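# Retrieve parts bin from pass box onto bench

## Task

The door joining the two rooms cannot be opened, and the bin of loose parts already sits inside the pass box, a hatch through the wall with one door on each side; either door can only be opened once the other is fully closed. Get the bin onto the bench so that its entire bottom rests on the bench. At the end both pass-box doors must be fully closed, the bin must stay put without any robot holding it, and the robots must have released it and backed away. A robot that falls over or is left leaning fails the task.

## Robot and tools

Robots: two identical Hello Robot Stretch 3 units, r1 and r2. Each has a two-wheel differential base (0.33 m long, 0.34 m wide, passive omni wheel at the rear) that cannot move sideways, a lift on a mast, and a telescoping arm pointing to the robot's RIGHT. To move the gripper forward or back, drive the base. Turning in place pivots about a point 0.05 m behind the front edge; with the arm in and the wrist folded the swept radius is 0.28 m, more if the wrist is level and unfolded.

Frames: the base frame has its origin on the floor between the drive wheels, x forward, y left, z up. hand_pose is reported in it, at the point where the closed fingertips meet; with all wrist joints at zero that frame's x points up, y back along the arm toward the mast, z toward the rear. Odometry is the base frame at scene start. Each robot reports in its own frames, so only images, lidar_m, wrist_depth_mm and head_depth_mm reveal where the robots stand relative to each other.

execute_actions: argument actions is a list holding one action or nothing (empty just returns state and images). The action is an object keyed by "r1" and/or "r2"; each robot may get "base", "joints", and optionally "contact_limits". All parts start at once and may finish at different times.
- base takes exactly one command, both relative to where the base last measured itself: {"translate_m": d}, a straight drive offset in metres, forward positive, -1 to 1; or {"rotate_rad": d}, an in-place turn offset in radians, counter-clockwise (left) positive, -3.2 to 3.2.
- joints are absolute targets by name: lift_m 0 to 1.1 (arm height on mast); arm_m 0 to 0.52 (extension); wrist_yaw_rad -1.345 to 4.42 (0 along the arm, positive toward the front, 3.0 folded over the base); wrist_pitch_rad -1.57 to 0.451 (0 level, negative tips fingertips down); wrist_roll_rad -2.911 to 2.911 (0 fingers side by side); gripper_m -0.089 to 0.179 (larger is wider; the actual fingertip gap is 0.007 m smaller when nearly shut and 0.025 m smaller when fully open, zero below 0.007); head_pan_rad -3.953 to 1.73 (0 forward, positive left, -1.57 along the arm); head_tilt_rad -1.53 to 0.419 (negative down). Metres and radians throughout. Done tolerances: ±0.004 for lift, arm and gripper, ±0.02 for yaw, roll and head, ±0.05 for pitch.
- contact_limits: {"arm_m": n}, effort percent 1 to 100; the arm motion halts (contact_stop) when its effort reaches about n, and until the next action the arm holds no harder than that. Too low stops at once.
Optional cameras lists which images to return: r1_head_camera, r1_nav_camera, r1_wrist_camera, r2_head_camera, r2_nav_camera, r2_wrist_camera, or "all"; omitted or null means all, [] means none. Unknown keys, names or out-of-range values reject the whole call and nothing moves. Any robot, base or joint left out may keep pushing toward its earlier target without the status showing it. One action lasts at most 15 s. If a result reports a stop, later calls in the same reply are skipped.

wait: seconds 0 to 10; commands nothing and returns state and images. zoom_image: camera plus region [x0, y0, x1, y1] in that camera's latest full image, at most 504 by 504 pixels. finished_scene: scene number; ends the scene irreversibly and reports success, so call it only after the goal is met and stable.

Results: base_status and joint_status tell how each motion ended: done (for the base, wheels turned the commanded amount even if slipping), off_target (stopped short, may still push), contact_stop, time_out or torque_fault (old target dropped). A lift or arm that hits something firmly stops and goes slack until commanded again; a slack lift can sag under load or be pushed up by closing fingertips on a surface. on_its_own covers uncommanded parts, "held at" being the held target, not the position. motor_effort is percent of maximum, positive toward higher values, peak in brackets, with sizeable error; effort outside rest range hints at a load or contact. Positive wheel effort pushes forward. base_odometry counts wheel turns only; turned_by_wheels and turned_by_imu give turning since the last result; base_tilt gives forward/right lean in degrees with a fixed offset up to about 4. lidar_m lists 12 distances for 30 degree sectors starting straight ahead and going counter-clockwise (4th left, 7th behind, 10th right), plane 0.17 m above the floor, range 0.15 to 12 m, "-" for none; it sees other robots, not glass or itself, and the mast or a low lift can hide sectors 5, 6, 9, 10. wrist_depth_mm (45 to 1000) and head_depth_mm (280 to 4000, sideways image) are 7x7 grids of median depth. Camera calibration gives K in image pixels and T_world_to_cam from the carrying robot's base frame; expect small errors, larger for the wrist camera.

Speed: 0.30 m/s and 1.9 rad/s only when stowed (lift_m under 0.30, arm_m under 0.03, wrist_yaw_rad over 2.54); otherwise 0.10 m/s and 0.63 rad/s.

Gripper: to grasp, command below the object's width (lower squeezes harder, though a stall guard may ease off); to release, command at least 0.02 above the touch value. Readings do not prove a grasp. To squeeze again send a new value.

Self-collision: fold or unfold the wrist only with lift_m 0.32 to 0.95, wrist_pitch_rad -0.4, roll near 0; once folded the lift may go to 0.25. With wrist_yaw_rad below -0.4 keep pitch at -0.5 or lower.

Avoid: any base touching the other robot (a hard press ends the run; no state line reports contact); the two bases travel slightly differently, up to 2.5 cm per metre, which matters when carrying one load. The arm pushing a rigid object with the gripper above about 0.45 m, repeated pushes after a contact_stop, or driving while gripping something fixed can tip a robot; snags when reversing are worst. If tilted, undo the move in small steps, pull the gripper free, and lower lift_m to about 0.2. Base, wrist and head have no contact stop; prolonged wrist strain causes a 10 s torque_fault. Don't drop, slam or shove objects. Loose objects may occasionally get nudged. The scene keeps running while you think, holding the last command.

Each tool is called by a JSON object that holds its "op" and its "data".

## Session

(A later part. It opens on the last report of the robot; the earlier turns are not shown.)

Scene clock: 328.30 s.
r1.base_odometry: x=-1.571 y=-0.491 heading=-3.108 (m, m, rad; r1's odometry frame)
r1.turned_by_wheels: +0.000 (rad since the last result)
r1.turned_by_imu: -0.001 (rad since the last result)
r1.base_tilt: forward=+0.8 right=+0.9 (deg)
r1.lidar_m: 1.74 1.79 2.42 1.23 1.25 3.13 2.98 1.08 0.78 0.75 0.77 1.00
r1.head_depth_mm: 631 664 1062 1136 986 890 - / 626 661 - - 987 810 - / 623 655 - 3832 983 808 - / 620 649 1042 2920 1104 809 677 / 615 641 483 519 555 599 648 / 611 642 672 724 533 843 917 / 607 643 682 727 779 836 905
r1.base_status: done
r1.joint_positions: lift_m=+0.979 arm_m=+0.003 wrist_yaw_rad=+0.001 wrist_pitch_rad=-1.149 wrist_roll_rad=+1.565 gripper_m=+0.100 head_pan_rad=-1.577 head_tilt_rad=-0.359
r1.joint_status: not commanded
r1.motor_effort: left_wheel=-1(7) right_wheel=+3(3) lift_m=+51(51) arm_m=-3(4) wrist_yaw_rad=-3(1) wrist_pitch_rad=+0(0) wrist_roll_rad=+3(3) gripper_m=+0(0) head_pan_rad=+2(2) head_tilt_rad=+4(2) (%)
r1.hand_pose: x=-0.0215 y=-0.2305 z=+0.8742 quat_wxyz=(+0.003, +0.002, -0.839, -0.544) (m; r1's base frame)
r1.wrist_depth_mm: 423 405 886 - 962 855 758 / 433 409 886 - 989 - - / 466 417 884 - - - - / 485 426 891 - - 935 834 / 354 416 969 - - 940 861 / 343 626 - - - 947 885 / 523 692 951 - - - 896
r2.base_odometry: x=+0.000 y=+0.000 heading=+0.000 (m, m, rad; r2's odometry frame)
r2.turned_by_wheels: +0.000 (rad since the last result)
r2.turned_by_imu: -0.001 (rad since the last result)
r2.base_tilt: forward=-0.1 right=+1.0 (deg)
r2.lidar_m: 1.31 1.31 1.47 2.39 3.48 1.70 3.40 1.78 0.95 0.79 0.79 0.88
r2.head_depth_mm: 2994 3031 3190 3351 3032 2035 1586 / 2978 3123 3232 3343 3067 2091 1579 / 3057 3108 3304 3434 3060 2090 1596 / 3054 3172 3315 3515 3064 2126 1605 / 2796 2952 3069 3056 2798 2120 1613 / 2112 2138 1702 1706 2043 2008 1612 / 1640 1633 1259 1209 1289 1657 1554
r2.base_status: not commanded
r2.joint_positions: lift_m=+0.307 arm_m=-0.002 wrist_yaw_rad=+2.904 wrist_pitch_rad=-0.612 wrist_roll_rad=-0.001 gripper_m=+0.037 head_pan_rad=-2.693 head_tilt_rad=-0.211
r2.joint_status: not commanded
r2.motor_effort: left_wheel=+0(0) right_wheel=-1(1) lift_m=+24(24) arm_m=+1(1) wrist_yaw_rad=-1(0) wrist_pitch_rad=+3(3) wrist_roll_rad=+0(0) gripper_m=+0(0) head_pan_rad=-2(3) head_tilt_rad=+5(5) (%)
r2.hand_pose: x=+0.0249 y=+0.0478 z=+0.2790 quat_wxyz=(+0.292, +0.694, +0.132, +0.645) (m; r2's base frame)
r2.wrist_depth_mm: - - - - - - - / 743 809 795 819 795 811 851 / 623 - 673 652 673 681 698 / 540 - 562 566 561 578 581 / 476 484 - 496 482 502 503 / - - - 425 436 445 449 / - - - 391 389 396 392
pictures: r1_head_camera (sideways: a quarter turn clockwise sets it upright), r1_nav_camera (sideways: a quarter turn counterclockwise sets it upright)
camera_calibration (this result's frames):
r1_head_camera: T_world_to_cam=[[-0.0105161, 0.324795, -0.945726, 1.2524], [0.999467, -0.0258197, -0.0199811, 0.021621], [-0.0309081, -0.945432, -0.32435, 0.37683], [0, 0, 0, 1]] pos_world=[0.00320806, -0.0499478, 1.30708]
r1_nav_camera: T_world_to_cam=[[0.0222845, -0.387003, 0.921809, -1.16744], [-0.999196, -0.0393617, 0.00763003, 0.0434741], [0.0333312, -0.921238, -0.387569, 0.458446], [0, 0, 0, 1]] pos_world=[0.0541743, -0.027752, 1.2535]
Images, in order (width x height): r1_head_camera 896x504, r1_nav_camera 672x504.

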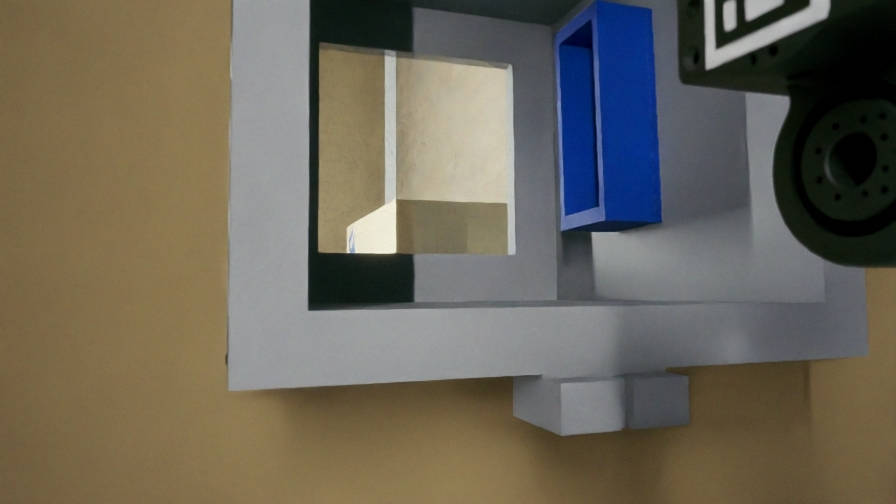

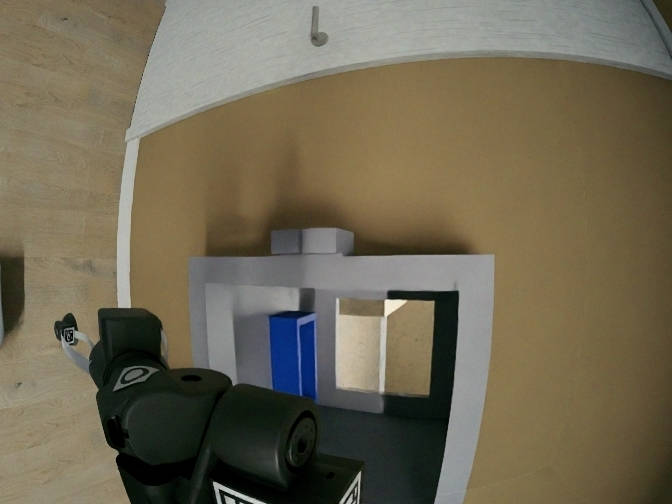

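{"op": "execute_actions", "data": {"actions": [{"r1":{"base":{"rotate_rad":-0.45}}}], "cameras": []}}

{"op": "execute_actions", "data": {"actions": [{"r1":{"base":{"translate_m":0.18}}}], "cameras": []}}

{"op": "execute_actions", "data": {"actions": [{"r1":{"base":{"rotate_rad":0.45}}}], "cameras": []}}

{"op": "execute_actions", "data": {"actions": [{"r1":{"base":{"translate_m":-0.3}}}], "cameras": ["r1_nav_camera","r1_head_camera"]}}

Scene clock: 343.30 s.
r1.base_odometry: x=-1.571 y=-0.491 heading=+2.726 (m, m, rad; r1's odometry frame)
r1.turned_by_wheels: -0.450 (rad since the last result)
r1.turned_by_imu: -0.455 (rad since the last result)
r1.base_tilt: forward=+0.8 right=+0.9 (deg)
r1.lidar_m: 1.09 1.74 1.83 1.23 1.23 1.26 3.08 2.43 1.00 0.76 0.74 0.78
r1.head_depth_mm: 856 907 656 679 697 708 - / 803 847 675 721 772 815 - / 754 795 771 833 879 811 - / 712 746 915 1004 1016 807 751 / 675 700 1098 1181 960 806 711 / 642 662 - - 974 805 674 / 611 631 - - 950 803 631
r1.base_status: done
r1.joint_positions: lift_m=+0.979 arm_m=+0.003 wrist_yaw_rad=+0.001 wrist_pitch_rad=-1.149 wrist_roll_rad=+1.565 gripper_m=+0.100 head_pan_rad=-1.577 head_tilt_rad=-0.359
r1.joint_status: not commanded
r1.motor_effort: left_wheel=+4(8) right_wheel=-2(4) lift_m=+51(51) arm_m=-4(4) wrist_yaw_rad=-1(0) wrist_pitch_rad=+0(0) wrist_roll_rad=+3(4) gripper_m=+0(1) head_pan_rad=+3(1) head_tilt_rad=+3(4) (%)
r1.hand_pose: x=-0.0215 y=-0.2304 z=+0.8742 quat_wxyz=(+0.003, +0.002, -0.839, -0.544) (m; r1's base frame)
r1.wrist_depth_mm: 459 935 - - 962 860 761 / 457 844 - - 979 - - / 464 792 - - - - - / 485 487 979 - - 921 835 / 511 457 932 - - 941 870 / 527 463 897 - - 975 890 / 522 464 766 - - - 887
r2.base_odometry: x=+0.000 y=+0.000 heading=+0.000 (m, m, rad; r2's odometry frame)
r2.turned_by_wheels: +0.000 (rad since the last result)
r2.turned_by_imu: -0.001 (rad since the last result)
r2.base_tilt: forward=-0.2 right=+1.1 (deg)
r2.lidar_m: 1.32 1.31 1.47 2.39 3.48 1.70 3.40 1.78 0.95 0.79 0.79 0.88
r2.head_depth_mm: 2964 3015 3221 3333 2970 2066 1583 / 3030 3110 3266 3417 3025 2086 1589 / 3006 3138 3281 3443 3056 2078 1584 / 3021 3196 3382 3558 3040 2108 1602 / 2810 2970 3043 2989 2767 2109 1608 / 2115 2147 1696 1704 2044 2038 1618 / 1634 1621 1267 1201 1288 1669 1559
r2.base_status: not commanded
r2.joint_positions: lift_m=+0.307 arm_m=-0.002 wrist_yaw_rad=+2.904 wrist_pitch_rad=-0.612 wrist_roll_rad=-0.001 gripper_m=+0.037 head_pan_rad=-2.693 head_tilt_rad=-0.211
r2.joint_status: not commanded
r2.motor_effort: left_wheel=+0(0) right_wheel=-1(1) lift_m=+24(24) arm_m=+1(0) wrist_yaw_rad=+0(0) wrist_pitch_rad=+4(3) wrist_roll_rad=+1(0) gripper_m=+0(0) head_pan_rad=-2(2) head_tilt_rad=+5(4) (%)
r2.hand_pose: x=+0.0249 y=+0.0478 z=+0.2790 quat_wxyz=(+0.292, +0.694, +0.132, +0.645) (m; r2's base frame)
r2.wrist_depth_mm: - - - - - - - / 741 798 761 788 816 793 858 / 638 - 663 663 655 672 701 / 554 - 573 560 573 576 585 / 477 494 - 489 491 490 503 / - - - 427 436 438 440 / - - - 389 390 393 395
pictures: none
No camera images: the call's "cameras" was empty. Leave "cameras" out to get every camera's image.

Scene clock: 346.07 s.
r1.base_odometry: x=-1.736 y=-0.418 heading=+2.726 (m, m, rad; r1's odometry frame)
r1.turned_by_wheels: +0.000 (rad since the last result)
r1.turned_by_imu: +0.000 (rad since the last result)
r1.base_tilt: forward=+0.8 right=+0.9 (deg)
r1.lidar_m: 0.96 1.58 1.67 2.37 2.75 1.38 3.22 2.17 0.89 0.68 0.66 0.70
r1.head_depth_mm: 755 801 789 835 866 880 - / 709 749 878 955 981 810 - / 667 703 1013 1123 994 807 - / 630 662 1114 1214 995 808 677 / 598 622 - - 961 806 635 / 568 588 417 446 471 504 539 / 540 559 400 431 456 438 739
r1.base_status: done
r1.joint_positions: lift_m=+0.979 arm_m=+0.003 wrist_yaw_rad=+0.001 wrist_pitch_rad=-1.149 wrist_roll_rad=+1.565 gripper_m=+0.100 head_pan_rad=-1.577 head_tilt_rad=-0.359
r1.joint_status: not commanded
r1.motor_effort: left_wheel=+3(9) right_wheel=-2(2) lift_m=+51(51) arm_m=-4(3) wrist_yaw_rad=-1(0) wrist_pitch_rad=+0(1) wrist_roll_rad=+3(3) gripper_m=+0(0) head_pan_rad=+0(2) head_tilt_rad=+4(5) (%)
r1.hand_pose: x=-0.0215 y=-0.2304 z=+0.8742 quat_wxyz=(+0.003, +0.002, -0.839, -0.544) (m; r1's base frame)
r1.wrist_depth_mm: 422 820 - - 948 861 771 / 440 750 - - 996 - - / 463 427 956 - 996 - - / 487 421 849 - - 938 859 / 494 431 826 - - 938 856 / 543 436 764 - - 936 885 / 283 527 655 911 - - 908
r2.base_odometry: x=+0.000 y=+0.000 heading=+0.000 (m, m, rad; r2's odometry frame)
r2.turned_by_wheels: +0.000 (rad since the last result)
r2.turned_by_imu: -0.001 (rad since the last result)
r2.base_tilt: forward=-0.1 right=+1.2 (deg)
r2.lidar_m: 1.32 1.31 1.46 2.38 3.49 1.71 3.39 1.78 0.95 0.79 0.79 0.89
r2.head_depth_mm: 2956 3074 3174 3324 3006 2079 1590 / 2995 3150 3238 3344 3029 2094 1586 / 3000 3165 3322 3491 3051 2096 1593 / 3034 3234 3383 3460 3078 2110 1595 / 2775 2979 2995 3013 2770 2117 1608 / 2114 2173 1714 1715 2033 2025 1607 / 1627 1631 1265 1206 1291 1665 1564
r2.base_status: not commanded
r2.joint_positions: lift_m=+0.307 arm_m=-0.002 wrist_yaw_rad=+2.904 wrist_pitch_rad=-0.612 wrist_roll_rad=-0.001 gripper_m=+0.037 head_pan_rad=-2.693 head_tilt_rad=-0.211
r2.joint_status: not commanded
r2.motor_effort: left_wheel=+0(0) right_wheel=+0(1) lift_m=+24(24) arm_m=+1(1) wrist_yaw_rad=+0(0) wrist_pitch_rad=+3(3) wrist_roll_rad=+0(0) gripper_m=-1(0) head_pan_rad=-2(3) head_tilt_rad=+4(4) (%)
r2.hand_pose: x=+0.0249 y=+0.0478 z=+0.2790 quat_wxyz=(+0.292, +0.694, +0.132, +0.645) (m; r2's base frame)
r2.wrist_depth_mm: - - - - - - - / 737 793 785 796 796 844 835 / 626 - 663 659 670 679 693 / 543 - 556 572 565 582 582 / 484 492 - 488 494 508 509 / - - - 427 436 439 438 / - - - 394 392 394 397
pictures: none
No camera images: the call's "cameras" was empty. Leave "cameras" out to get every camera's image.

Scene clock: 348.00 s.
r1.base_odometry: x=-1.736 y=-0.418 heading=-3.107 (m, m, rad; r1's odometry frame)
r1.turned_by_wheels: +0.450 (rad since the last result)
r1.turned_by_imu: +0.454 (rad since the last result)
r1.base_tilt: forward=+0.8 right=+0.9 (deg)
r1.lidar_m: 1.58 1.63 2.19 1.29 3.74 3.29 2.84 0.96 0.69 0.66 0.68 0.89
r1.head_depth_mm: 557 586 413 - 1096 807 - / 554 583 410 438 474 512 - / 551 580 536 542 478 472 - / 548 579 616 656 696 752 805 / 543 575 611 652 697 752 816 / 540 571 605 646 693 745 807 / 537 568 602 642 687 738 799
r1.base_status: done
r1.joint_positions: lift_m=+0.979 arm_m=+0.003 wrist_yaw_rad=+0.001 wrist_pitch_rad=-1.149 wrist_roll_rad=+1.565 gripper_m=+0.100 head_pan_rad=-1.577 head_tilt_rad=-0.359
r1.joint_status: not commanded
r1.motor_effort: left_wheel=-1(6) right_wheel=+2(7) lift_m=+51(51) arm_m=-4(4) wrist_yaw_rad=-1(1) wrist_pitch_rad=+0(1) wrist_roll_rad=+3(4) gripper_m=+0(0) head_pan_rad=+2(2) head_tilt_rad=+4(3) (%)
r1.hand_pose: x=-0.0215 y=-0.2304 z=+0.8742 quat_wxyz=(+0.003, +0.002, -0.839, -0.544) (m; r1's base frame)
r1.wrist_depth_mm: 419 360 753 - 944 860 765 / 257 345 770 - 984 - - / 277 488 759 - 969 - - / 443 558 774 - - 928 840 / 442 563 814 - - 952 857 / 449 537 884 - - 934 872 / 446 584 769 - - - 897
r2.base_odometry: x=+0.000 y=+0.000 heading=+0.000 (m, m, rad; r2's odometry frame)
r2.turned_by_wheels: +0.000 (rad since the last result)
r2.turned_by_imu: -0.001 (rad since the last result)
r2.base_tilt: forward=-0.1 right=+1.1 (deg)
r2.lidar_m: 1.31 1.31 1.47 2.39 3.48 1.70 3.39 1.78 0.95 0.79 0.79 0.88
r2.head_depth_mm: 2925 3021 3180 3326 3003 2060 1585 / 2991 3112 3206 3369 3029 2093 1577 / 3034 3140 3289 3502 3051 2097 1598 / 3070 3231 3322 3524 3084 2113 1597 / 2832 2955 3030 3037 2775 2095 1603 / 2109 2131 1702 1736 2045 2033 1592 / 1643 1636 1249 1206 1290 1660 1548
r2.base_status: not commanded
r2.joint_positions: lift_m=+0.307 arm_m=-0.002 wrist_yaw_rad=+2.904 wrist_pitch_rad=-0.612 wrist_roll_rad=-0.001 gripper_m=+0.037 head_pan_rad=-2.693 head_tilt_rad=-0.211
r2.joint_status: not commanded
r2.motor_effort: left_wheel=+0(0) right_wheel=-1(2) lift_m=+24(24) arm_m=+1(1) wrist_yaw_rad=+0(0) wrist_pitch_rad=+3(3) wrist_roll_rad=+0(1) gripper_m=+0(0) head_pan_rad=-3(3) head_tilt_rad=+5(5) (%)
r2.hand_pose: x=+0.0249 y=+0.0478 z=+0.2790 quat_wxyz=(+0.292, +0.694, +0.132, +0.645) (m; r2's base frame)
r2.wrist_depth_mm: - - - - - - - / 734 792 798 799 805 853 845 / 637 - 658 661 664 678 688 / 540 - 561 556 562 579 589 / 482 481 - 487 498 498 500 / - - - 427 441 450 437 / - - - 390 392 394 398
pictures: none
No camera images: the call's "cameras" was empty. Leave "cameras" out to get every camera's image.

Scene clock: 351.97 s.
r1.base_odometry: x=-1.436 y=-0.408 heading=-3.108 (m, m, rad; r1's odometry frame)
r1.turned_by_wheels: +0.000 (rad since the last result)
r1.turned_by_imu: -0.001 (rad since the last result)
r1.base_tilt: forward=+0.8 right=+0.9 (deg)
r1.lidar_m: 1.87 1.93 1.33 1.30 3.73 2.98 2.86 0.97 0.70 0.67 0.69 0.93
r1.head_depth_mm: 564 593 420 886 893 878 - / 560 589 417 1049 1065 807 - / 557 584 414 - 1079 799 - / 552 582 411 2918 1076 789 677 / 549 576 408 2915 1062 784 634 / 546 567 405 981 963 775 633 / 542 564 403 569 565 560 554
r1.base_status: done
r1.joint_positions: lift_m=+0.979 arm_m=+0.003 wrist_yaw_rad=+0.001 wrist_pitch_rad=-1.149 wrist_roll_rad=+1.565 gripper_m=+0.100 head_pan_rad=-1.577 head_tilt_rad=-0.359
r1.joint_status: not commanded
r1.motor_effort: left_wheel=-1(8) right_wheel=+3(3) lift_m=+51(51) arm_m=-4(4) wrist_yaw_rad=-1(1) wrist_pitch_rad=+0(0) wrist_roll_rad=+3(3) gripper_m=+0(0) head_pan_rad=+2(2) head_tilt_rad=+3(5) (%)
r1.hand_pose: x=-0.0215 y=-0.2304 z=+0.8742 quat_wxyz=(+0.003, +0.002, -0.839, -0.544) (m; r1's base frame)
r1.wrist_depth_mm: 419 367 764 - 960 844 776 / 445 369 774 - 993 - - / 452 392 777 - 999 - - / 455 406 792 - - 945 831 / 484 427 833 - - 931 856 / 516 464 921 - - 968 891 / 406 391 825 - - - 898
r2.base_odometry: x=+0.000 y=+0.000 heading=+0.000 (m, m, rad; r2's odometry frame)
r2.turned_by_wheels: +0.000 (rad since the last result)
r2.turned_by_imu: -0.001 (rad since the last result)
r2.base_tilt: forward=-0.1 right=+1.1 (deg)
r2.lidar_m: 1.32 1.31 1.47 2.39 3.49 1.71 3.39 1.78 0.95 0.79 0.79 0.89
r2.head_depth_mm: 2962 3060 3150 3343 3002 2052 1583 / 2986 3124 3266 3334 3032 2071 1582 / 3013 3173 3336 3457 3013 2081 1594 / 3042 3214 3351 3457 3070 2092 1593 / 2827 2931 3028 3039 2833 2120 1614 / 2128 2149 1702 1704 2044 2021 1590 / 1630 1646 1266 1214 1290 1659 1560
r2.base_status: not commanded
r2.joint_positions: lift_m=+0.307 arm_m=-0.002 wrist_yaw_rad=+2.904 wrist_pitch_rad=-0.612 wrist_roll_rad=-0.001 gripper_m=+0.037 head_pan_rad=-2.693 head_tilt_rad=-0.211
r2.joint_status: not commanded
r2.motor_effort: left_wheel=-1(0) right_wheel=-1(1) lift_m=+24(24) arm_m=+1(0) wrist_yaw_rad=+0(0) wrist_pitch_rad=+3(3) wrist_roll_rad=+0(0) gripper_m=+0(0) head_pan_rad=-2(3) head_tilt_rad=+4(5) (%)
r2.hand_pose: x=+0.0249 y=+0.0478 z=+0.2790 quat_wxyz=(+0.292, +0.694, +0.132, +0.645) (m; r2's base frame)
r2.wrist_depth_mm: - - - - - - - / 717 798 794 795 804 826 833 / 628 - 657 665 679 680 675 / 544 - 561 564 560 577 581 / 474 481 - 498 496 500 509 / - - - 425 437 440 448 / - - - 392 391 400 391
pictures: r1_head_camera (sideways: a quarter turn clockwise sets it upright), r1_nav_camera (sideways: a quarter turn counterclockwise sets it upright)
camera_calibration (this result's frames):
r1_head_camera: T_world_to_cam=[[-0.0105299, 0.324515, -0.945822, 1.25253], [0.999468, -0.0257884, -0.0199752, 0.0216134], [-0.0308735, -0.945529, -0.32407, 0.376466], [0, 0, 0, 1]] pos_world=[0.00320992, -0.0499464, 1.3071]
r1_nav_camera: T_world_to_cam=[[0.0223005, -0.386729, 0.921924, -1.16759], [-0.999194, -0.0393966, 0.00764352, 0.0434565], [0.0333647, -0.921352, -0.387296, 0.458091], [0, 0, 0, 1]] pos_world=[0.0541752, -0.0277645, 1.25351]
Images, in order (width x height): r1_head_camera 896x504, r1_nav_camera 672x504.

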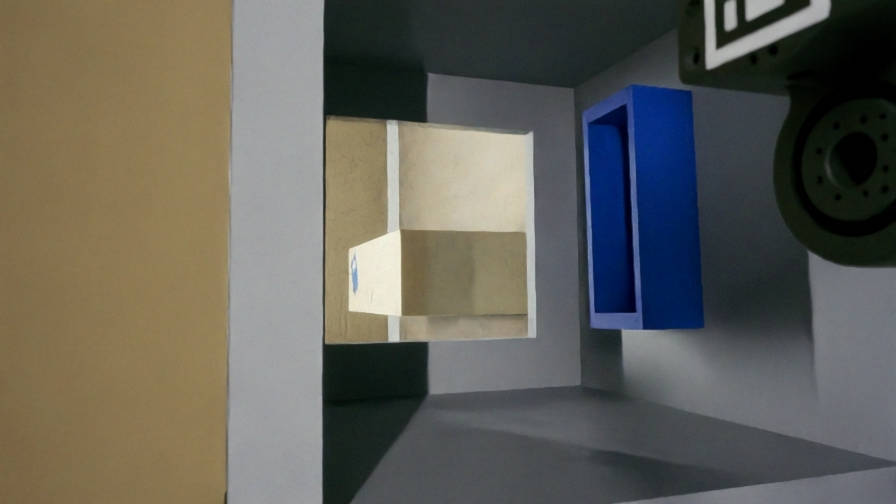

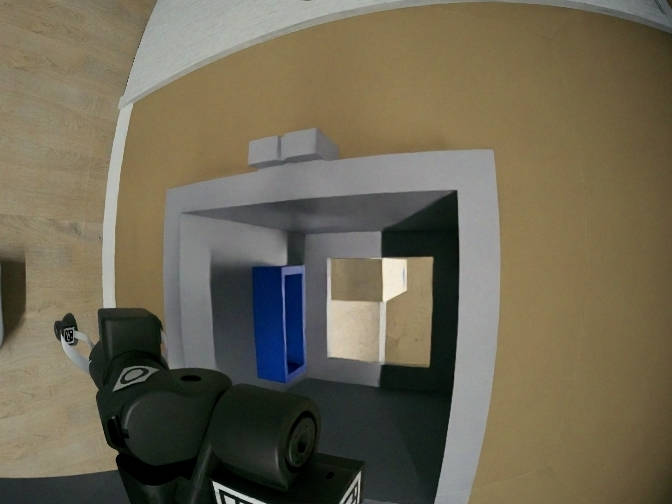

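{"op": "execute_actions", "data": {"actions": [{"r1":{"base":{"translate_m":-0.04},"joints":{"arm_m":0.5}}}], "cameras": ["r1_nav_camera","r1_head_camera","r1_wrist_camera"]}}

Scene clock: 360.57 s.
r1.base_odometry: x=-1.396 y=-0.407 heading=-3.108 (m, m, rad; r1's odometry frame)
r1.turned_by_wheels: +0.000 (rad since the last result)
r1.turned_by_imu: -0.001 (rad since the last result)
r1.base_tilt: forward=+0.8 right=+0.9 (deg)
r1.lidar_m: 1.92 1.98 1.34 1.29 3.73 2.95 2.83 0.97 0.70 0.67 0.69 0.93
r1.head_depth_mm: 564 594 420 741 - 752 637 / 560 588 416 - 1013 807 636 / 557 586 410 3570 1079 799 635 / 554 581 408 - 912 791 635 / 550 574 408 2934 1062 781 634 / 546 568 406 1012 1047 805 634 / 542 565 403 723 716 709 614
r1.base_status: done
r1.joint_positions: lift_m=+0.979 arm_m=+0.500 wrist_yaw_rad=+0.000 wrist_pitch_rad=-1.150 wrist_roll_rad=+1.566 gripper_m=+0.100 head_pan_rad=-1.577 head_tilt_rad=-0.359
r1.joint_status: all done
r1.motor_effort: left_wheel=-1(9) right_wheel=+3(5) lift_m=+51(51) arm_m=+3(4) wrist_yaw_rad=+0(2) wrist_pitch_rad=+0(0) wrist_roll_rad=+2(3) gripper_m=+0(0) head_pan_rad=+2(1) head_tilt_rad=+3(2) (%)
r1.hand_pose: x=-0.0215 y=-0.7271 z=+0.8742 quat_wxyz=(+0.002, +0.001, -0.839, -0.544) (m; r1's base frame)
r1.wrist_depth_mm: 318 347 248 258 239 219 200 / 324 358 249 262 246 225 204 / 335 365 263 244 252 231 209 / - 378 263 255 259 236 213 / - 389 279 285 262 241 219 / - 376 278 305 274 243 225 / - 413 287 248 276 263 230
r2.base_odometry: x=+0.000 y=+0.000 heading=+0.000 (m, m, rad; r2's odometry frame)
r2.turned_by_wheels: +0.000 (rad since the last result)
r2.turned_by_imu: -0.002 (rad since the last result)
r2.base_tilt: forward=-0.1 right=+1.1 (deg)
r2.lidar_m: 1.31 1.31 1.47 2.39 3.49 1.71 3.42 1.78 0.95 0.79 0.79 0.88
r2.head_depth_mm: 2940 3061 3218 3330 3036 2090 1577 / 2992 3109 3181 3382 3036 2071 1579 / 3064 3119 3321 3447 3018 2094 1580 / 3056 3272 3357 3520 3095 2088 1594 / 2843 2986 3042 3058 2832 2120 1595 / 2121 2141 1692 1708 2021 2030 1619 / 1649 1644 1261 1205 1289 1656 1552
r2.base_status: not commanded
r2.joint_positions: lift_m=+0.307 arm_m=-0.002 wrist_yaw_rad=+2.904 wrist_pitch_rad=-0.612 wrist_roll_rad=-0.001 gripper_m=+0.037 head_pan_rad=-2.693 head_tilt_rad=-0.211
r2.joint_status: not commanded
r2.motor_effort: left_wheel=+0(0) right_wheel=+0(0) lift_m=+24(24) arm_m=+0(1) wrist_yaw_rad=+0(0) wrist_pitch_rad=+3(3) wrist_roll_rad=+1(0) gripper_m=-1(0) head_pan_rad=-2(3) head_tilt_rad=+5(4) (%)
r2.hand_pose: x=+0.0249 y=+0.0478 z=+0.2790 quat_wxyz=(+0.292, +0.694, +0.132, +0.645) (m; r2's base frame)
r2.wrist_depth_mm: - - - - - - - / 737 812 802 788 815 820 841 / 636 - 645 650 660 687 695 / 546 - 557 565 567 573 583 / 483 491 - 485 501 497 504 / - - - 426 434 434 449 / - - - 388 394 394 392
pictures: r1_head_camera (sideways: a quarter turn clockwise sets it upright), r1_nav_camera (sideways: a quarter turn counterclockwise sets it upright), r1_wrist_camera
camera_calibration (this result's frames):
r1_head_camera: T_world_to_cam=[[-0.0105391, 0.324439, -0.945848, 1.25256], [0.999469, -0.0257632, -0.0199737, 0.0216113], [-0.0308483, -0.945556, -0.323995, 0.376368], [0, 0, 0, 1]] pos_world=[0.00321127, -0.049946, 1.3071]
r1_nav_camera: T_world_to_cam=[[0.0223113, -0.386655, 0.921955, -1.16763], [-0.999193, -0.0394228, 0.00764714, 0.0434518], [0.0333892, -0.921381, -0.387223, 0.457995], [0, 0, 0, 1]] pos_world=[0.054176, -0.0277671, 1.25351]
r1_wrist_camera: T_world_to_cam=[[0.0214659, 0.910696, -0.41252, 1.02493], [0.983662, 0.0545296, 0.171568, -0.0537119], [0.17874, -0.409463, -0.894646, 0.650334], [0, 0, 0, 1]] pos_world=[-0.0854076, -0.664181, 1.01384]
Images, in order (width x height): r1_head_camera 896x504, r1_nav_camera 672x504, r1_wrist_camera 644x364.

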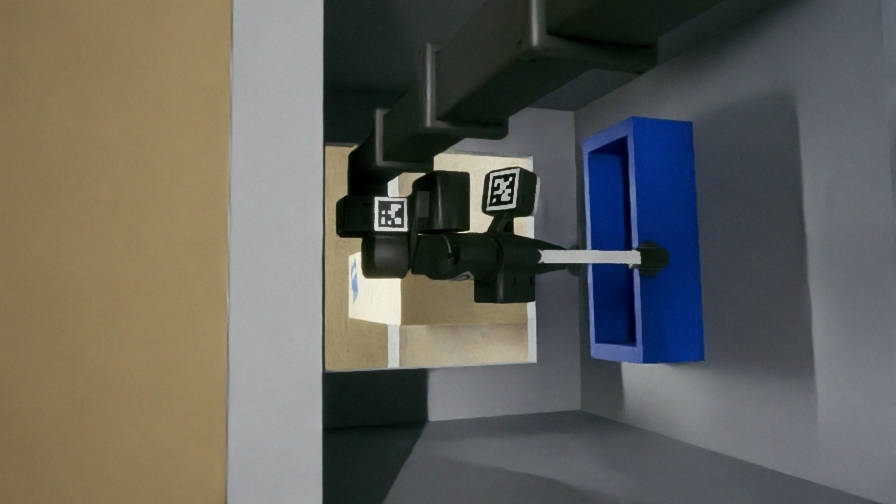

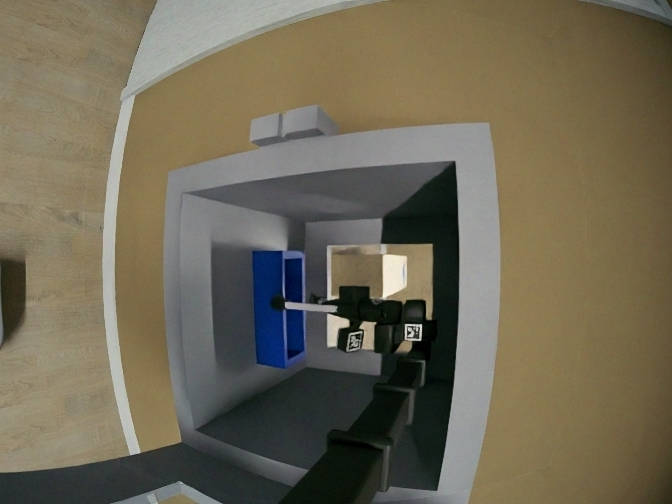

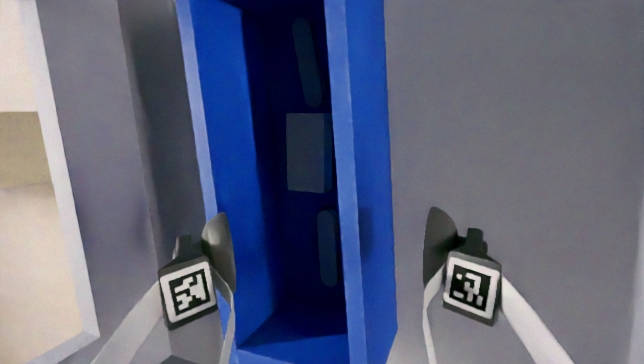

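{"op": "execute_actions", "data": {"actions": [{"r1":{"joints":{"arm_m":0.48,"gripper_m":0.085}}}], "cameras": []}}

{"op": "execute_actions", "data": {"actions": [{"r1":{"joints":{"lift_m":0.9}}}], "cameras": ["r1_head_camera","r1_wrist_camera"]}}

Scene clock: 365.33 s.
r1.base_odometry: x=-1.396 y=-0.407 heading=-3.108 (m, m, rad; r1's odometry frame)
r1.turned_by_wheels: +0.000 (rad since the last result)
r1.turned_by_imu: +0.000 (rad since the last result)
r1.base_tilt: forward=+0.8 right=+0.9 (deg)
r1.lidar_m: 1.91 1.98 1.34 1.29 3.74 2.95 2.83 0.97 0.70 0.67 0.69 0.93
r1.head_depth_mm: 564 594 421 743 - 751 638 / 560 589 417 - 1014 808 637 / 556 584 411 3566 910 800 636 / 552 582 410 - 906 786 635 / 550 574 409 2923 1067 781 634 / 545 568 406 1011 1050 804 633 / 542 565 402 723 716 710 612
r1.base_status: not commanded
r1.joint_positions: lift_m=+0.979 arm_m=+0.480 wrist_yaw_rad=+0.000 wrist_pitch_rad=-1.150 wrist_roll_rad=+1.566 gripper_m=+0.085 head_pan_rad=-1.577 head_tilt_rad=-0.359
r1.joint_status: all done
r1.motor_effort: left_wheel=-1(1) right_wheel=+2(2) lift_m=+51(51) arm_m=-4(4) wrist_yaw_rad=+0(0) wrist_pitch_rad=+0(0) wrist_roll_rad=+3(2) gripper_m=+0(61) head_pan_rad=+1(2) head_tilt_rad=+3(2) (%)
r1.hand_pose: x=-0.0215 y=-0.7077 z=+0.8742 quat_wxyz=(+0.002, +0.001, -0.839, -0.544) (m; r1's base frame)
r1.wrist_depth_mm: 329 354 263 211 243 219 200 / 341 365 278 234 251 226 205 / 341 379 263 233 257 231 210 / 351 383 269 233 264 236 215 / - 392 313 263 281 242 220 / - 397 312 262 290 244 225 / - 395 279 247 289 261 230
r2.base_odometry: x=+0.000 y=+0.000 heading=+0.000 (m, m, rad; r2's odometry frame)
r2.turned_by_wheels: +0.000 (rad since the last result)
r2.turned_by_imu: -0.001 (rad since the last result)
r2.base_tilt: forward=-0.1 right=+1.2 (deg)
r2.lidar_m: 1.32 1.31 1.47 2.39 3.48 1.71 3.40 1.78 0.95 0.79 0.79 0.88
r2.head_depth_mm: 2961 3057 3169 3328 3046 2057 1588 / 3006 3131 3220 3398 3074 2084 1583 / 3040 3194 3272 3420 3013 2116 1595 / 3065 3197 3371 3529 3045 2073 1577 / 2820 2962 3043 3036 2753 2095 1607 / 2126 2158 1696 1711 2047 2048 1611 / 1635 1641 1265 1204 1296 1661 1552
r2.base_status: not commanded
r2.joint_positions: lift_m=+0.307 arm_m=-0.002 wrist_yaw_rad=+2.904 wrist_pitch_rad=-0.612 wrist_roll_rad=-0.001 gripper_m=+0.037 head_pan_rad=-2.693 head_tilt_rad=-0.211
r2.joint_status: not commanded
r2.motor_effort: left_wheel=+0(0) right_wheel=-1(1) lift_m=+24(24) arm_m=+1(1) wrist_yaw_rad=+0(0) wrist_pitch_rad=+3(3) wrist_roll_rad=+0(0) gripper_m=-1(0) head_pan_rad=-2(3) head_tilt_rad=+5(5) (%)
r2.hand_pose: x=+0.0249 y=+0.0478 z=+0.2790 quat_wxyz=(+0.292, +0.694, +0.132, +0.645) (m; r2's base frame)
r2.wrist_depth_mm: - - - - - - - / 743 790 786 828 817 824 842 / 623 - 643 653 657 681 690 / 543 - 567 549 570 585 573 / 480 487 - 490 500 500 512 / - - - 423 433 440 453 / - - - 391 391 395 396
pictures: none
No camera images: the call's "cameras" was empty. Leave "cameras" out to get every camera's image.

Scene clock: 366.90 s.
r1.base_odometry: x=-1.396 y=-0.407 heading=-3.108 (m, m, rad; r1's odometry frame)
r1.turned_by_wheels: +0.000 (rad since the last result)
r1.turned_by_imu: +0.000 (rad since the last result)
r1.base_tilt: forward=+0.8 right=+0.9 (deg)
r1.lidar_m: 1.92 1.97 1.34 1.29 3.74 2.95 2.83 0.98 0.70 0.67 0.69 0.93
r1.head_depth_mm: 564 594 421 784 748 - - / 562 589 417 1011 - 780 636 / 556 585 414 - 893 799 636 / 553 581 412 2928 - 786 636 / 550 575 408 2936 1067 784 634 / 546 568 405 1009 1042 804 633 / 543 564 402 724 717 712 614
r1.base_status: not commanded
r1.joint_positions: lift_m=+0.901 arm_m=+0.480 wrist_yaw_rad=+0.000 wrist_pitch_rad=-1.147 wrist_roll_rad=+1.566 gripper_m=+0.085 head_pan_rad=-1.577 head_tilt_rad=-0.359
r1.joint_status: all done
r1.motor_effort: left_wheel=-1(2) right_wheel=+3(2) lift_m=+13(47) arm_m=-4(4) wrist_yaw_rad=+0(1) wrist_pitch_rad=-1(1) wrist_roll_rad=+2(3) gripper_m=-1(1) head_pan_rad=+2(1) head_tilt_rad=+2(4) (%)
r1.hand_pose: x=-0.0215 y=-0.7085 z=+0.7959 quat_wxyz=(+0.002, +0.001, -0.840, -0.543) (m; r1's base frame)
r1.wrist_depth_mm: 166 200 124 181 171 154 141 / 167 199 125 188 175 158 144 / 172 198 132 190 181 162 147 / 309 199 132 189 185 166 150 / 323 199 132 190 197 170 154 / 323 192 133 190 203 172 158 / 332 200 237 190 203 185 162
r2.base_odometry: x=+0.000 y=+0.000 heading=+0.000 (m, m, rad; r2's odometry frame)
r2.turned_by_wheels: +0.000 (rad since the last result)
r2.turned_by_imu: +0.000 (rad since the last result)
r2.base_tilt: forward=-0.1 right=+1.2 (deg)
r2.lidar_m: 1.31 1.31 1.47 2.39 3.49 1.70 3.41 1.78 0.95 0.79 0.79 0.89
r2.head_depth_mm: 2917 3046 3184 3342 3000 2059 1577 / 3010 3084 3193 3382 3049 2093 1591 / 3060 3094 3257 3423 3032 2087 1587 / 3060 3232 3306 3470 3016 2108 1610 / 2796 2941 3043 3011 2820 2097 1611 / 2103 2150 1707 1696 2029 2023 1602 / 1654 1650 1263 1208 1282 1652 1559
r2.base_status: not commanded
r2.joint_positions: lift_m=+0.307 arm_m=-0.002 wrist_yaw_rad=+2.904 wrist_pitch_rad=-0.612 wrist_roll_rad=-0.001 gripper_m=+0.037 head_pan_rad=-2.693 head_tilt_rad=-0.211
r2.joint_status: not commanded
r2.motor_effort: left_wheel=+0(0) right_wheel=-1(0) lift_m=+24(24) arm_m=+1(1) wrist_yaw_rad=+0(0) wrist_pitch_rad=+3(3) wrist_roll_rad=+0(1) gripper_m=+0(0) head_pan_rad=-2(3) head_tilt_rad=+5(4) (%)
r2.hand_pose: x=+0.0249 y=+0.0478 z=+0.2790 quat_wxyz=(+0.292, +0.694, +0.132, +0.645) (m; r2's base frame)
r2.wrist_depth_mm: - - - - - - - / 738 795 800 804 819 818 861 / 631 - 672 661 659 683 694 / 542 - 558 555 573 586 578 / 471 493 - 485 502 495 498 / - - - 430 444 435 446 / - - - 390 394 393 401
pictures: r1_head_camera (sideways: a quarter turn clockwise sets it upright), r1_wrist_camera
camera_calibration (this result's frames):
r1_head_camera: T_world_to_cam=[[-0.0105389, 0.324439, -0.945848, 1.25256], [0.999469, -0.0257637, -0.0199737, 0.0216114], [-0.0308488, -0.945556, -0.323995, 0.376368], [0, 0, 0, 1]] pos_world=[0.00321124, -0.049946, 1.3071]
r1_wrist_camera: T_world_to_cam=[[0.021464, 0.909306, -0.415574, 0.977146], [0.983662, 0.0551072, 0.171384, -0.0407447], [0.178741, -0.412463, -0.893267, 0.584717], [0, 0, 0, 1]] pos_world=[-0.0854076, -0.645105, 0.935368]
Images, in order (width x height): r1_head_camera 896x504, r1_wrist_camera 644x364.

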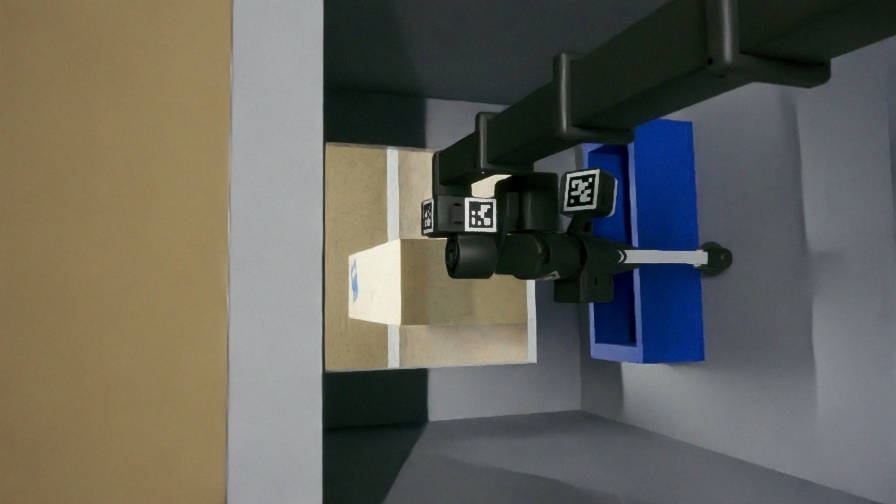

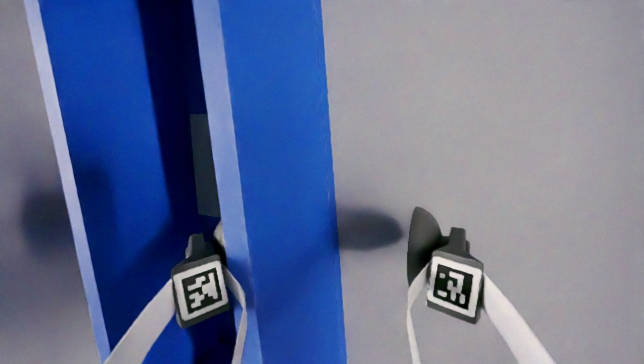

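Straddled. Grip and lift.

{"op": "execute_actions", "data": {"actions": [{"r1":{"joints":{"gripper_m":-0.04,"arm_m":0.5}}}], "cameras": []}}

{"op": "execute_actions", "data": {"actions": [{"r1":{"joints":{"lift_m":0.95}}}], "cameras": ["r1_head_camera"]}}

{"op": "execute_actions", "data": {"actions": [{"r1":{"joints":{"arm_m":0.03}}}], "cameras": ["r1_head_camera","r1_nav_camera"]}}

Scene clock: 372.67 s.
r1.base_odometry: x=-1.396 y=-0.407 heading=-3.108 (m, m, rad; r1's odometry frame)
r1.turned_by_wheels: +0.000 (rad since the last result)
r1.turned_by_imu: +0.000 (rad since the last result)
r1.base_tilt: forward=+0.8 right=+0.9 (deg)
r1.lidar_m: 1.91 1.98 1.34 1.29 3.73 2.95 2.82 0.97 0.70 0.67 0.69 0.93
r1.head_depth_mm: 566 594 421 782 748 - - / 562 590 419 1009 - 779 639 / 559 586 415 - 910 799 636 / 553 581 414 2938 900 784 636 / 551 577 410 2981 1070 779 635 / 547 571 407 1011 1048 805 633 / 544 566 403 725 718 711 614
r1.base_status: not commanded
r1.joint_positions: lift_m=+0.901 arm_m=+0.500 wrist_yaw_rad=+0.001 wrist_pitch_rad=-1.128 wrist_roll_rad=+1.563 gripper_m=-0.039 head_pan_rad=-1.577 head_tilt_rad=-0.359
r1.joint_status: all done
r1.motor_effort: left_wheel=-2(2) right_wheel=+4(4) lift_m=+13(13) arm_m=+2(2) wrist_yaw_rad=-1(1) wrist_pitch_rad=-7(8) wrist_roll_rad=+5(4) gripper_m=-28(100) head_pan_rad=+2(2) head_tilt_rad=+3(3) (%)
r1.hand_pose: x=-0.0215 y=-0.7325 z=+0.7975 quat_wxyz=(+0.004, +0.002, -0.845, -0.535) (m; r1's base frame)
r1.wrist_depth_mm: 286 170 205 125 173 157 142 / 295 170 211 125 178 160 144 / 307 171 207 125 183 164 148 / 308 171 204 126 189 168 152 / 310 177 224 125 192 174 155 / 311 186 214 127 192 177 159 / 311 194 241 138 206 181 163
r2.base_odometry: x=+0.000 y=+0.000 heading=+0.000 (m, m, rad; r2's odometry frame)
r2.turned_by_wheels: +0.000 (rad since the last result)
r2.turned_by_imu: -0.001 (rad since the last result)
r2.base_tilt: forward=+0.0 right=+1.1 (deg)
r2.lidar_m: 1.32 1.31 1.47 2.39 3.49 1.70 3.40 1.78 0.95 0.79 0.79 0.89
r2.head_depth_mm: 2919 3053 3201 3362 3024 2058 1579 / 2975 3087 3255 3401 3044 2089 1581 / 3024 3181 3299 3506 3034 2078 1597 / 3055 3185 3400 3418 3034 2087 1605 / 2760 2989 3015 3061 2792 2101 1616 / 2109 2135 1714 1691 2065 2024 1608 / 1631 1650 1261 1205 1287 1658 1552
r2.base_status: not commanded
r2.joint_positions: lift_m=+0.307 arm_m=-0.002 wrist_yaw_rad=+2.904 wrist_pitch_rad=-0.612 wrist_roll_rad=-0.001 gripper_m=+0.037 head_pan_rad=-2.693 head_tilt_rad=-0.211
r2.joint_status: not commanded
r2.motor_effort: left_wheel=+0(0) right_wheel=-1(1) lift_m=+24(24) arm_m=+1(1) wrist_yaw_rad=+0(0) wrist_pitch_rad=+4(3) wrist_roll_rad=+0(1) gripper_m=+0(1) head_pan_rad=-3(3) head_tilt_rad=+5(5) (%)
r2.hand_pose: x=+0.0249 y=+0.0478 z=+0.2790 quat_wxyz=(+0.292, +0.694, +0.132, +0.645) (m; r2's base frame)
r2.wrist_depth_mm: - - - - - - - / 737 824 786 800 814 833 826 / 630 - 652 657 673 682 679 / 551 - 552 572 566 579 579 / 478 489 - 486 499 494 504 / - - - 427 437 444 446 / - - - 390 392 396 401
pictures: none
No camera images: the call's "cameras" was empty. Leave "cameras" out to get every camera's image.

Scene clock: 373.97 s.
r1.base_odometry: x=-1.396 y=-0.407 heading=-3.108 (m, m, rad; r1's odometry frame)
r1.turned_by_wheels: +0.000 (rad since the last result)
r1.turned_by_imu: +0.000 (rad since the last result)
r1.base_tilt: forward=+0.8 right=+0.9 (deg)
r1.lidar_m: 1.91 1.98 1.34 1.29 3.74 2.95 2.83 0.97 0.70 0.67 0.69 0.93
r1.head_depth_mm: 564 593 420 782 - - 637 / 561 588 417 1006 906 793 637 / 556 585 414 3301 881 781 636 / 553 581 410 - 868 778 634 / 550 572 408 2938 872 775 634 / 545 568 406 1006 1047 803 632 / 543 565 403 722 716 711 614
r1.base_status: not commanded
r1.joint_positions: lift_m=+0.949 arm_m=+0.500 wrist_yaw_rad=+0.001 wrist_pitch_rad=-1.176 wrist_roll_rad=+1.569 gripper_m=-0.033 head_pan_rad=-1.577 head_tilt_rad=-0.359
r1.joint_status: all done
r1.on_its_own: gripper_m is held at -0.034, not at your -0.040, by its stall guard, which is not easing now
r1.motor_effort: left_wheel=-1(2) right_wheel=+2(5) lift_m=+56(59) arm_m=+2(2) wrist_yaw_rad=-1(2) wrist_pitch_rad=+8(9) wrist_roll_rad=+1(4) gripper_m=-23(28) head_pan_rad=+1(2) head_tilt_rad=+3(3) (%)
r1.hand_pose: x=-0.0214 y=-0.7208 z=+0.8419 quat_wxyz=(+0.001, +0.001, -0.832, -0.555) (m; r1's base frame)
r1.wrist_depth_mm: 297 166 208 151 212 194 178 / 299 165 210 150 220 198 181 / 311 166 214 148 225 202 187 / 320 165 218 147 232 210 190 / 321 165 223 126 235 215 196 / 335 173 228 128 236 220 201 / 334 173 233 216 257 226 207
r2.base_odometry: x=+0.000 y=+0.000 heading=+0.000 (m, m, rad; r2's odometry frame)
r2.turned_by_wheels: +0.000 (rad since the last result)
r2.turned_by_imu: +0.000 (rad since the last result)
r2.base_tilt: forward=-0.1 right=+1.0 (deg)
r2.lidar_m: 1.32 1.31 1.48 2.39 3.49 1.70 3.39 1.78 0.95 0.79 0.79 0.88
r2.head_depth_mm: 2921 3083 3154 3281 3029 2059 1574 / 2990 3159 3288 3399 3026 2065 1578 / 3048 3171 3302 3505 3042 2099 1592 / 3035 3235 3320 3486 3054 2107 1593 / 2792 2945 3002 3084 2783 2132 1598 / 2124 2128 1715 1719 2053 2032 1603 / 1633 1643 1259 1199 1281 1650 1552
r2.base_status: not commanded
r2.joint_positions: lift_m=+0.307 arm_m=-0.002 wrist_yaw_rad=+2.904 wrist_pitch_rad=-0.612 wrist_roll_rad=-0.001 gripper_m=+0.037 head_pan_rad=-2.693 head_tilt_rad=-0.211
r2.joint_status: not commanded
r2.motor_effort: left_wheel=+0(0) right_wheel=-1(1) lift_m=+24(24) arm_m=+1(1) wrist_yaw_rad=+0(0) wrist_pitch_rad=+3(3) wrist_roll_rad=+1(1) gripper_m=+0(0) head_pan_rad=-3(3) head_tilt_rad=+5(4) (%)
r2.hand_pose: x=+0.0249 y=+0.0478 z=+0.2790 quat_wxyz=(+0.292, +0.694, +0.132, +0.645) (m; r2's base frame)
r2.wrist_depth_mm: - - - - - - - / 745 795 789 816 806 840 822 / 636 - 647 655 678 681 679 / 554 - 559 565 572 584 580 / 473 494 - 488 494 493 503 / - - - 430 436 441 447 / - - - 393 393 397 392
pictures: r1_head_camera (sideways: a quarter turn clockwise sets it upright)
camera_calibration (this result's frames):
r1_head_camera: T_world_to_cam=[[-0.0105398, 0.324327, -0.945886, 1.25261], [0.999468, -0.0257656, -0.0199713, 0.0216083], [-0.0308486, -0.945594, -0.323883, 0.376221], [0, 0, 0, 1]] pos_world=[0.00321127, -0.0499454, 1.30711]
Images, in order (width x height): r1_head_camera 896x504.

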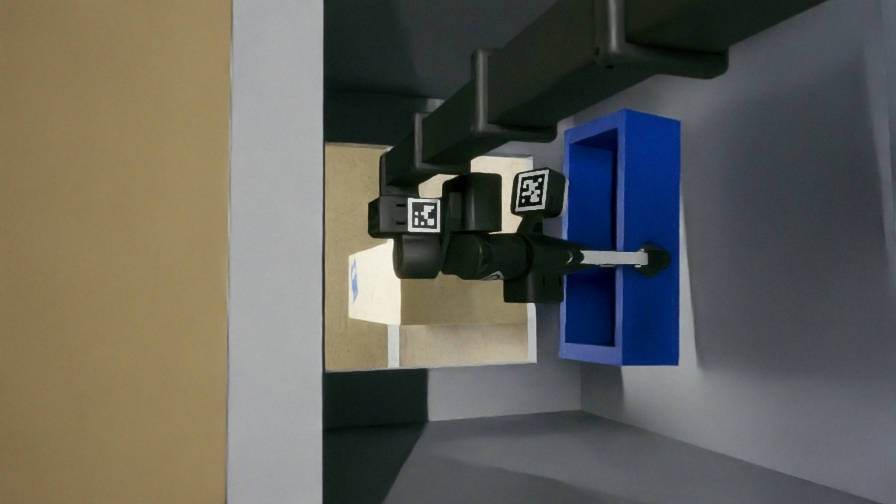

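Scene clock: 378.60 s.
r1.base_odometry: x=-1.396 y=-0.407 heading=-3.108 (m, m, rad; r1's odometry frame)
r1.turned_by_wheels: +0.000 (rad since the last result)
r1.turned_by_imu: +0.000 (rad since the last result)
r1.base_tilt: forward=+0.8 right=+0.9 (deg)
r1.lidar_m: 1.91 1.98 1.34 1.29 3.71 2.95 2.82 0.97 0.70 0.67 0.69 0.93
r1.head_depth_mm: 563 593 421 785 789 791 - / 562 590 418 1018 1012 843 - / 557 586 414 3824 1083 809 - / 554 581 412 2925 1077 809 677 / 550 577 409 2939 1070 807 636 / 546 569 406 1011 1045 804 634 / 543 566 403 722 716 709 614
r1.base_status: not commanded
r1.joint_positions: lift_m=+0.949 arm_m=+0.030 wrist_yaw_rad=+0.001 wrist_pitch_rad=-1.176 wrist_roll_rad=+1.569 gripper_m=-0.033 head_pan_rad=-1.577 head_tilt_rad=-0.359
r1.joint_status: all done
r1.on_its_own: gripper_m is held at -0.034, not at your -0.040, by its stall guard, which is not easing now
r1.motor_effort: left_wheel=-1(1) right_wheel=+2(2) lift_m=+56(56) arm_m=-4(4) wrist_yaw_rad=-1(1) wrist_pitch_rad=+7(8) wrist_roll_rad=+1(1) gripper_m=-22(23) head_pan_rad=+2(2) head_tilt_rad=+2(3) (%)
r1.hand_pose: x=-0.0214 y=-0.2513 z=+0.8419 quat_wxyz=(+0.001, +0.001, -0.832, -0.555) (m; r1's base frame)
r1.wrist_depth_mm: 350 166 207 151 920 833 760 / 368 166 209 149 946 - - / 387 166 215 148 980 - - / 404 165 219 147 997 909 822 / 424 165 222 126 - 942 847 / 451 173 228 127 - 950 887 / 455 173 232 215 - 959 886
r2.base_odometry: x=+0.000 y=+0.000 heading=+0.000 (m, m, rad; r2's odometry frame)
r2.turned_by_wheels: +0.000 (rad since the last result)
r2.turned_by_imu: -0.001 (rad since the last result)
r2.base_tilt: forward=-0.2 right=+1.0 (deg)
r2.lidar_m: 1.31 1.31 1.47 2.39 3.48 1.70 3.40 1.79 0.95 0.79 0.79 0.88
r2.head_depth_mm: 2975 3032 3195 3373 3005 2075 1576 / 3012 3075 3237 3411 3006 2085 1570 / 3020 3104 3284 3429 3057 2108 1590 / 3046 3269 3357 3466 3072 2091 1591 / 2790 2935 3046 3016 2855 2108 1603 / 2099 2128 1703 1709 2050 2039 1615 / 1619 1626 1256 1204 1289 1662 1559
r2.base_status: not commanded
r2.joint_positions: lift_m=+0.307 arm_m=-0.002 wrist_yaw_rad=+2.904 wrist_pitch_rad=-0.612 wrist_roll_rad=-0.001 gripper_m=+0.037 head_pan_rad=-2.693 head_tilt_rad=-0.211
r2.joint_status: not commanded
r2.motor_effort: left_wheel=+0(0) right_wheel=-1(0) lift_m=+24(24) arm_m=+1(1) wrist_yaw_rad=+0(0) wrist_pitch_rad=+4(4) wrist_roll_rad=+0(1) gripper_m=+0(0) head_pan_rad=-2(3) head_tilt_rad=+4(5) (%)
r2.hand_pose: x=+0.0249 y=+0.0478 z=+0.2790 quat_wxyz=(+0.292, +0.694, +0.132, +0.645) (m; r2's base frame)
r2.wrist_depth_mm: - - - - - - - / 761 828 776 816 804 844 847 / 633 - 671 668 671 682 691 / 547 - 557 560 569 580 582 / 478 494 - 489 496 518 503 / - - - 427 433 442 447 / - - - 390 390 402 395
pictures: r1_head_camera (sideways: a quarter turn clockwise sets it upright), r1_nav_camera (sideways: a quarter turn counterclockwise sets it upright)
camera_calibration (this result's frames):
r1_head_camera: T_world_to_cam=[[-0.0105398, 0.324311, -0.945892, 1.25262], [0.999468, -0.025766, -0.019971, 0.0216079], [-0.0308487, -0.9456, -0.323867, 0.376201], [0, 0, 0, 1]] pos_world=[0.00321126, -0.0499453, 1.30711]
r1_nav_camera: T_world_to_cam=[[0.0223121, -0.38653, 0.922007, -1.16769], [-0.999193, -0.0394217, 0.00765332, 0.0434438], [0.0333888, -0.921434, -0.387098, 0.457833], [0, 0, 0, 1]] pos_world=[0.0541759, -0.0277736, 1.25352]
Images, in order (width x height): r1_head_camera 896x504, r1_nav_camera 672x504.

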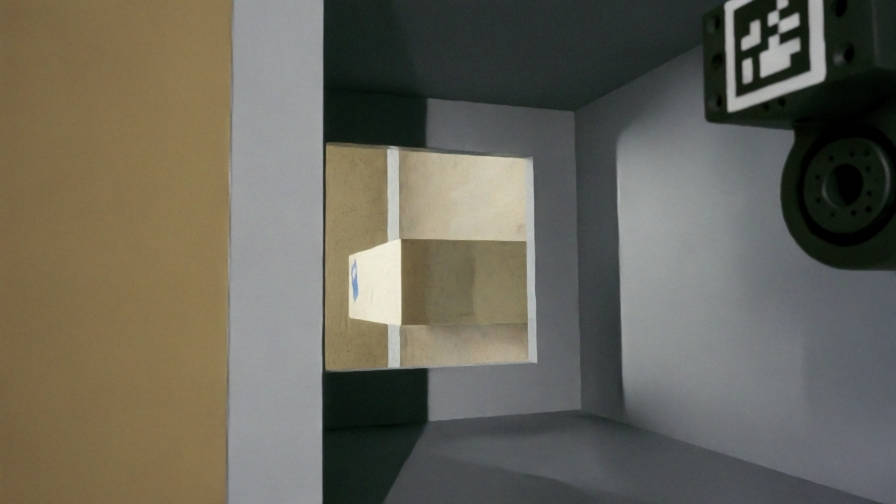

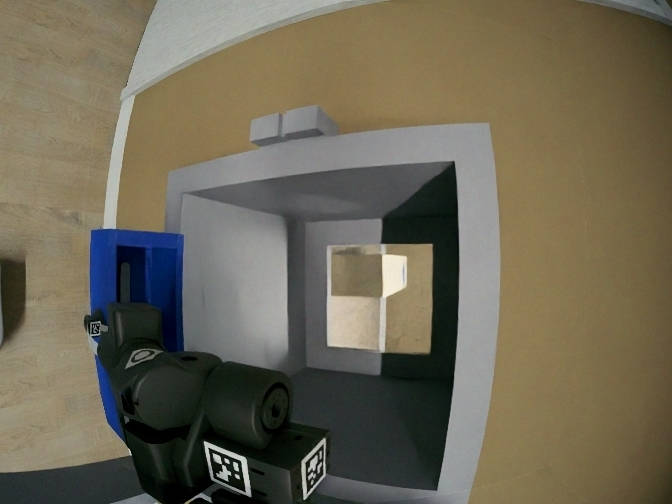

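{"op": "execute_actions", "data": {"actions": [{"r1":{"base":{"rotate_rad":1.57},"joints":{"head_pan_rad":-0.8,"head_tilt_rad":-0.6}}}], "cameras": ["r1_head_camera","r1_nav_camera"]}}

Scene clock: 387.33 s.
r1.base_odometry: x=-1.396 y=-0.407 heading=-1.538 (m, m, rad; r1's odometry frame)
r1.turned_by_wheels: +1.570 (rad since the last result)
r1.turned_by_imu: +1.588 (rad since the last result)
r1.base_tilt: forward=+0.8 right=+0.9 (deg)
r1.lidar_m: 1.29 3.70 2.96 2.83 0.98 0.70 0.67 0.69 0.93 1.92 1.98 1.34
r1.head_depth_mm: 1741 1868 2023 2207 1893 1531 442 / 1855 2009 2176 2345 1890 1527 1244 / 1978 2168 2377 2468 1880 1514 1269 / 2155 2368 2645 2465 1881 1517 1264 / 2349 2588 2896 2476 1868 1512 1262 / 2587 2882 3169 2468 1858 1506 1255 / 2863 3213 3394 2437 1853 1500 1253
r1.base_status: done
r1.joint_positions: lift_m=+0.949 arm_m=+0.030 wrist_yaw_rad=+0.001 wrist_pitch_rad=-1.176 wrist_roll_rad=+1.569 gripper_m=-0.033 head_pan_rad=-0.807 head_tilt_rad=-0.592
r1.joint_status: all done
r1.on_its_own: gripper_m is held at -0.034, not at your -0.040, by its stall guard, which is not easing now
r1.motor_effort: left_wheel=-2(6) right_wheel=+3(7) lift_m=+56(56) arm_m=-4(3) wrist_yaw_rad=-1(1) wrist_pitch_rad=+8(8) wrist_roll_rad=+1(1) gripper_m=-23(23) head_pan_rad=+2(25) head_tilt_rad=-3(17) (%)
r1.hand_pose: x=-0.0214 y=-0.2513 z=+0.8419 quat_wxyz=(+0.001, +0.001, -0.832, -0.555) (m; r1's base frame)
r1.wrist_depth_mm: - 166 207 150 916 845 756 / - 166 210 149 951 - - / - 165 213 148 977 - - / - 165 219 147 - 920 832 / - 165 223 126 - 921 834 / - 173 230 128 972 977 855 / - 173 233 215 - 973 872
r2.base_odometry: x=+0.000 y=+0.000 heading=+0.000 (m, m, rad; r2's odometry frame)
r2.turned_by_wheels: +0.000 (rad since the last result)
r2.turned_by_imu: -0.002 (rad since the last result)
r2.base_tilt: forward=-0.1 right=+1.0 (deg)
r2.lidar_m: 1.32 1.31 1.47 2.39 3.49 1.71 3.42 1.78 0.95 0.79 0.79 0.88
r2.head_depth_mm: 2952 2997 3198 3386 2995 2070 1579 / 3027 3130 3288 3306 3046 2080 1596 / 3029 3176 3319 3488 3030 2106 1588 / 3062 3175 3373 3456 3050 2082 1593 / 2791 2940 3039 3040 2787 2109 1610 / 2092 2181 1696 1700 2060 2025 1605 / 1632 1650 1262 1194 1285 1650 1564
r2.base_status: not commanded
r2.joint_positions: lift_m=+0.307 arm_m=-0.002 wrist_yaw_rad=+2.904 wrist_pitch_rad=-0.612 wrist_roll_rad=-0.001 gripper_m=+0.037 head_pan_rad=-2.693 head_tilt_rad=-0.211
r2.joint_status: not commanded
r2.motor_effort: left_wheel=+0(0) right_wheel=-2(1) lift_m=+24(24) arm_m=+0(0) wrist_yaw_rad=+0(0) wrist_pitch_rad=+4(3) wrist_roll_rad=+0(0) gripper_m=+0(1) head_pan_rad=-2(3) head_tilt_rad=+4(5) (%)
r2.hand_pose: x=+0.0249 y=+0.0478 z=+0.2790 quat_wxyz=(+0.292, +0.694, +0.132, +0.645) (m; r2's base frame)
r2.wrist_depth_mm: - - - - - - - / 743 792 795 807 819 854 847 / 634 - 658 668 698 679 695 / 544 - 557 560 572 574 585 / 474 493 - 491 506 502 505 / - - - 429 443 444 445 / - - - 393 389 396 403
pictures: r1_head_camera (sideways: a quarter turn clockwise sets it upright), r1_nav_camera (sideways: a quarter turn counterclockwise sets it upright)
camera_calibration (this result's frames):
r1_head_camera: T_world_to_cam=[[-0.378573, 0.377231, -0.84521, 1.12351], [0.731997, 0.680885, -0.0239742, 0.0284445], [0.566447, -0.627767, -0.533897, 0.645862], [0, 0, 0, 1]] pos_world=[0.0386631, -0.0377399, 1.29511]
r1_nav_camera: T_world_to_cam=[[0.425344, -0.408502, 0.807594, -1.02094], [-0.689621, -0.724164, -0.00309067, 0.0555435], [0.586093, -0.55562, -0.58973, 0.718117], [0, 0, 0, 1]] pos_world=[0.0516698, 0.0221681, 1.24817]
Images, in order (width x height): r1_head_camera 896x504, r1_nav_camera 672x504.

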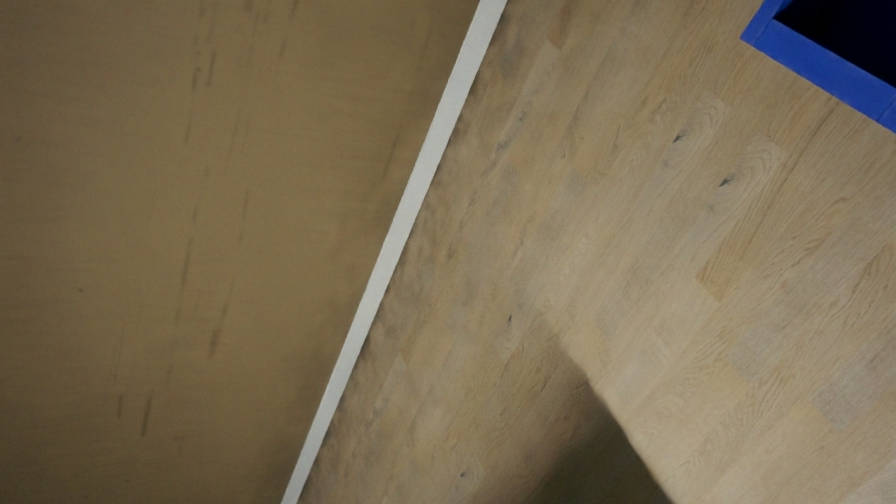

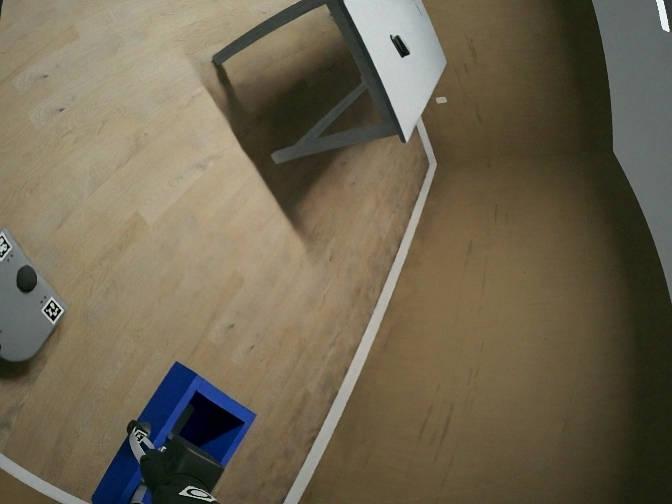

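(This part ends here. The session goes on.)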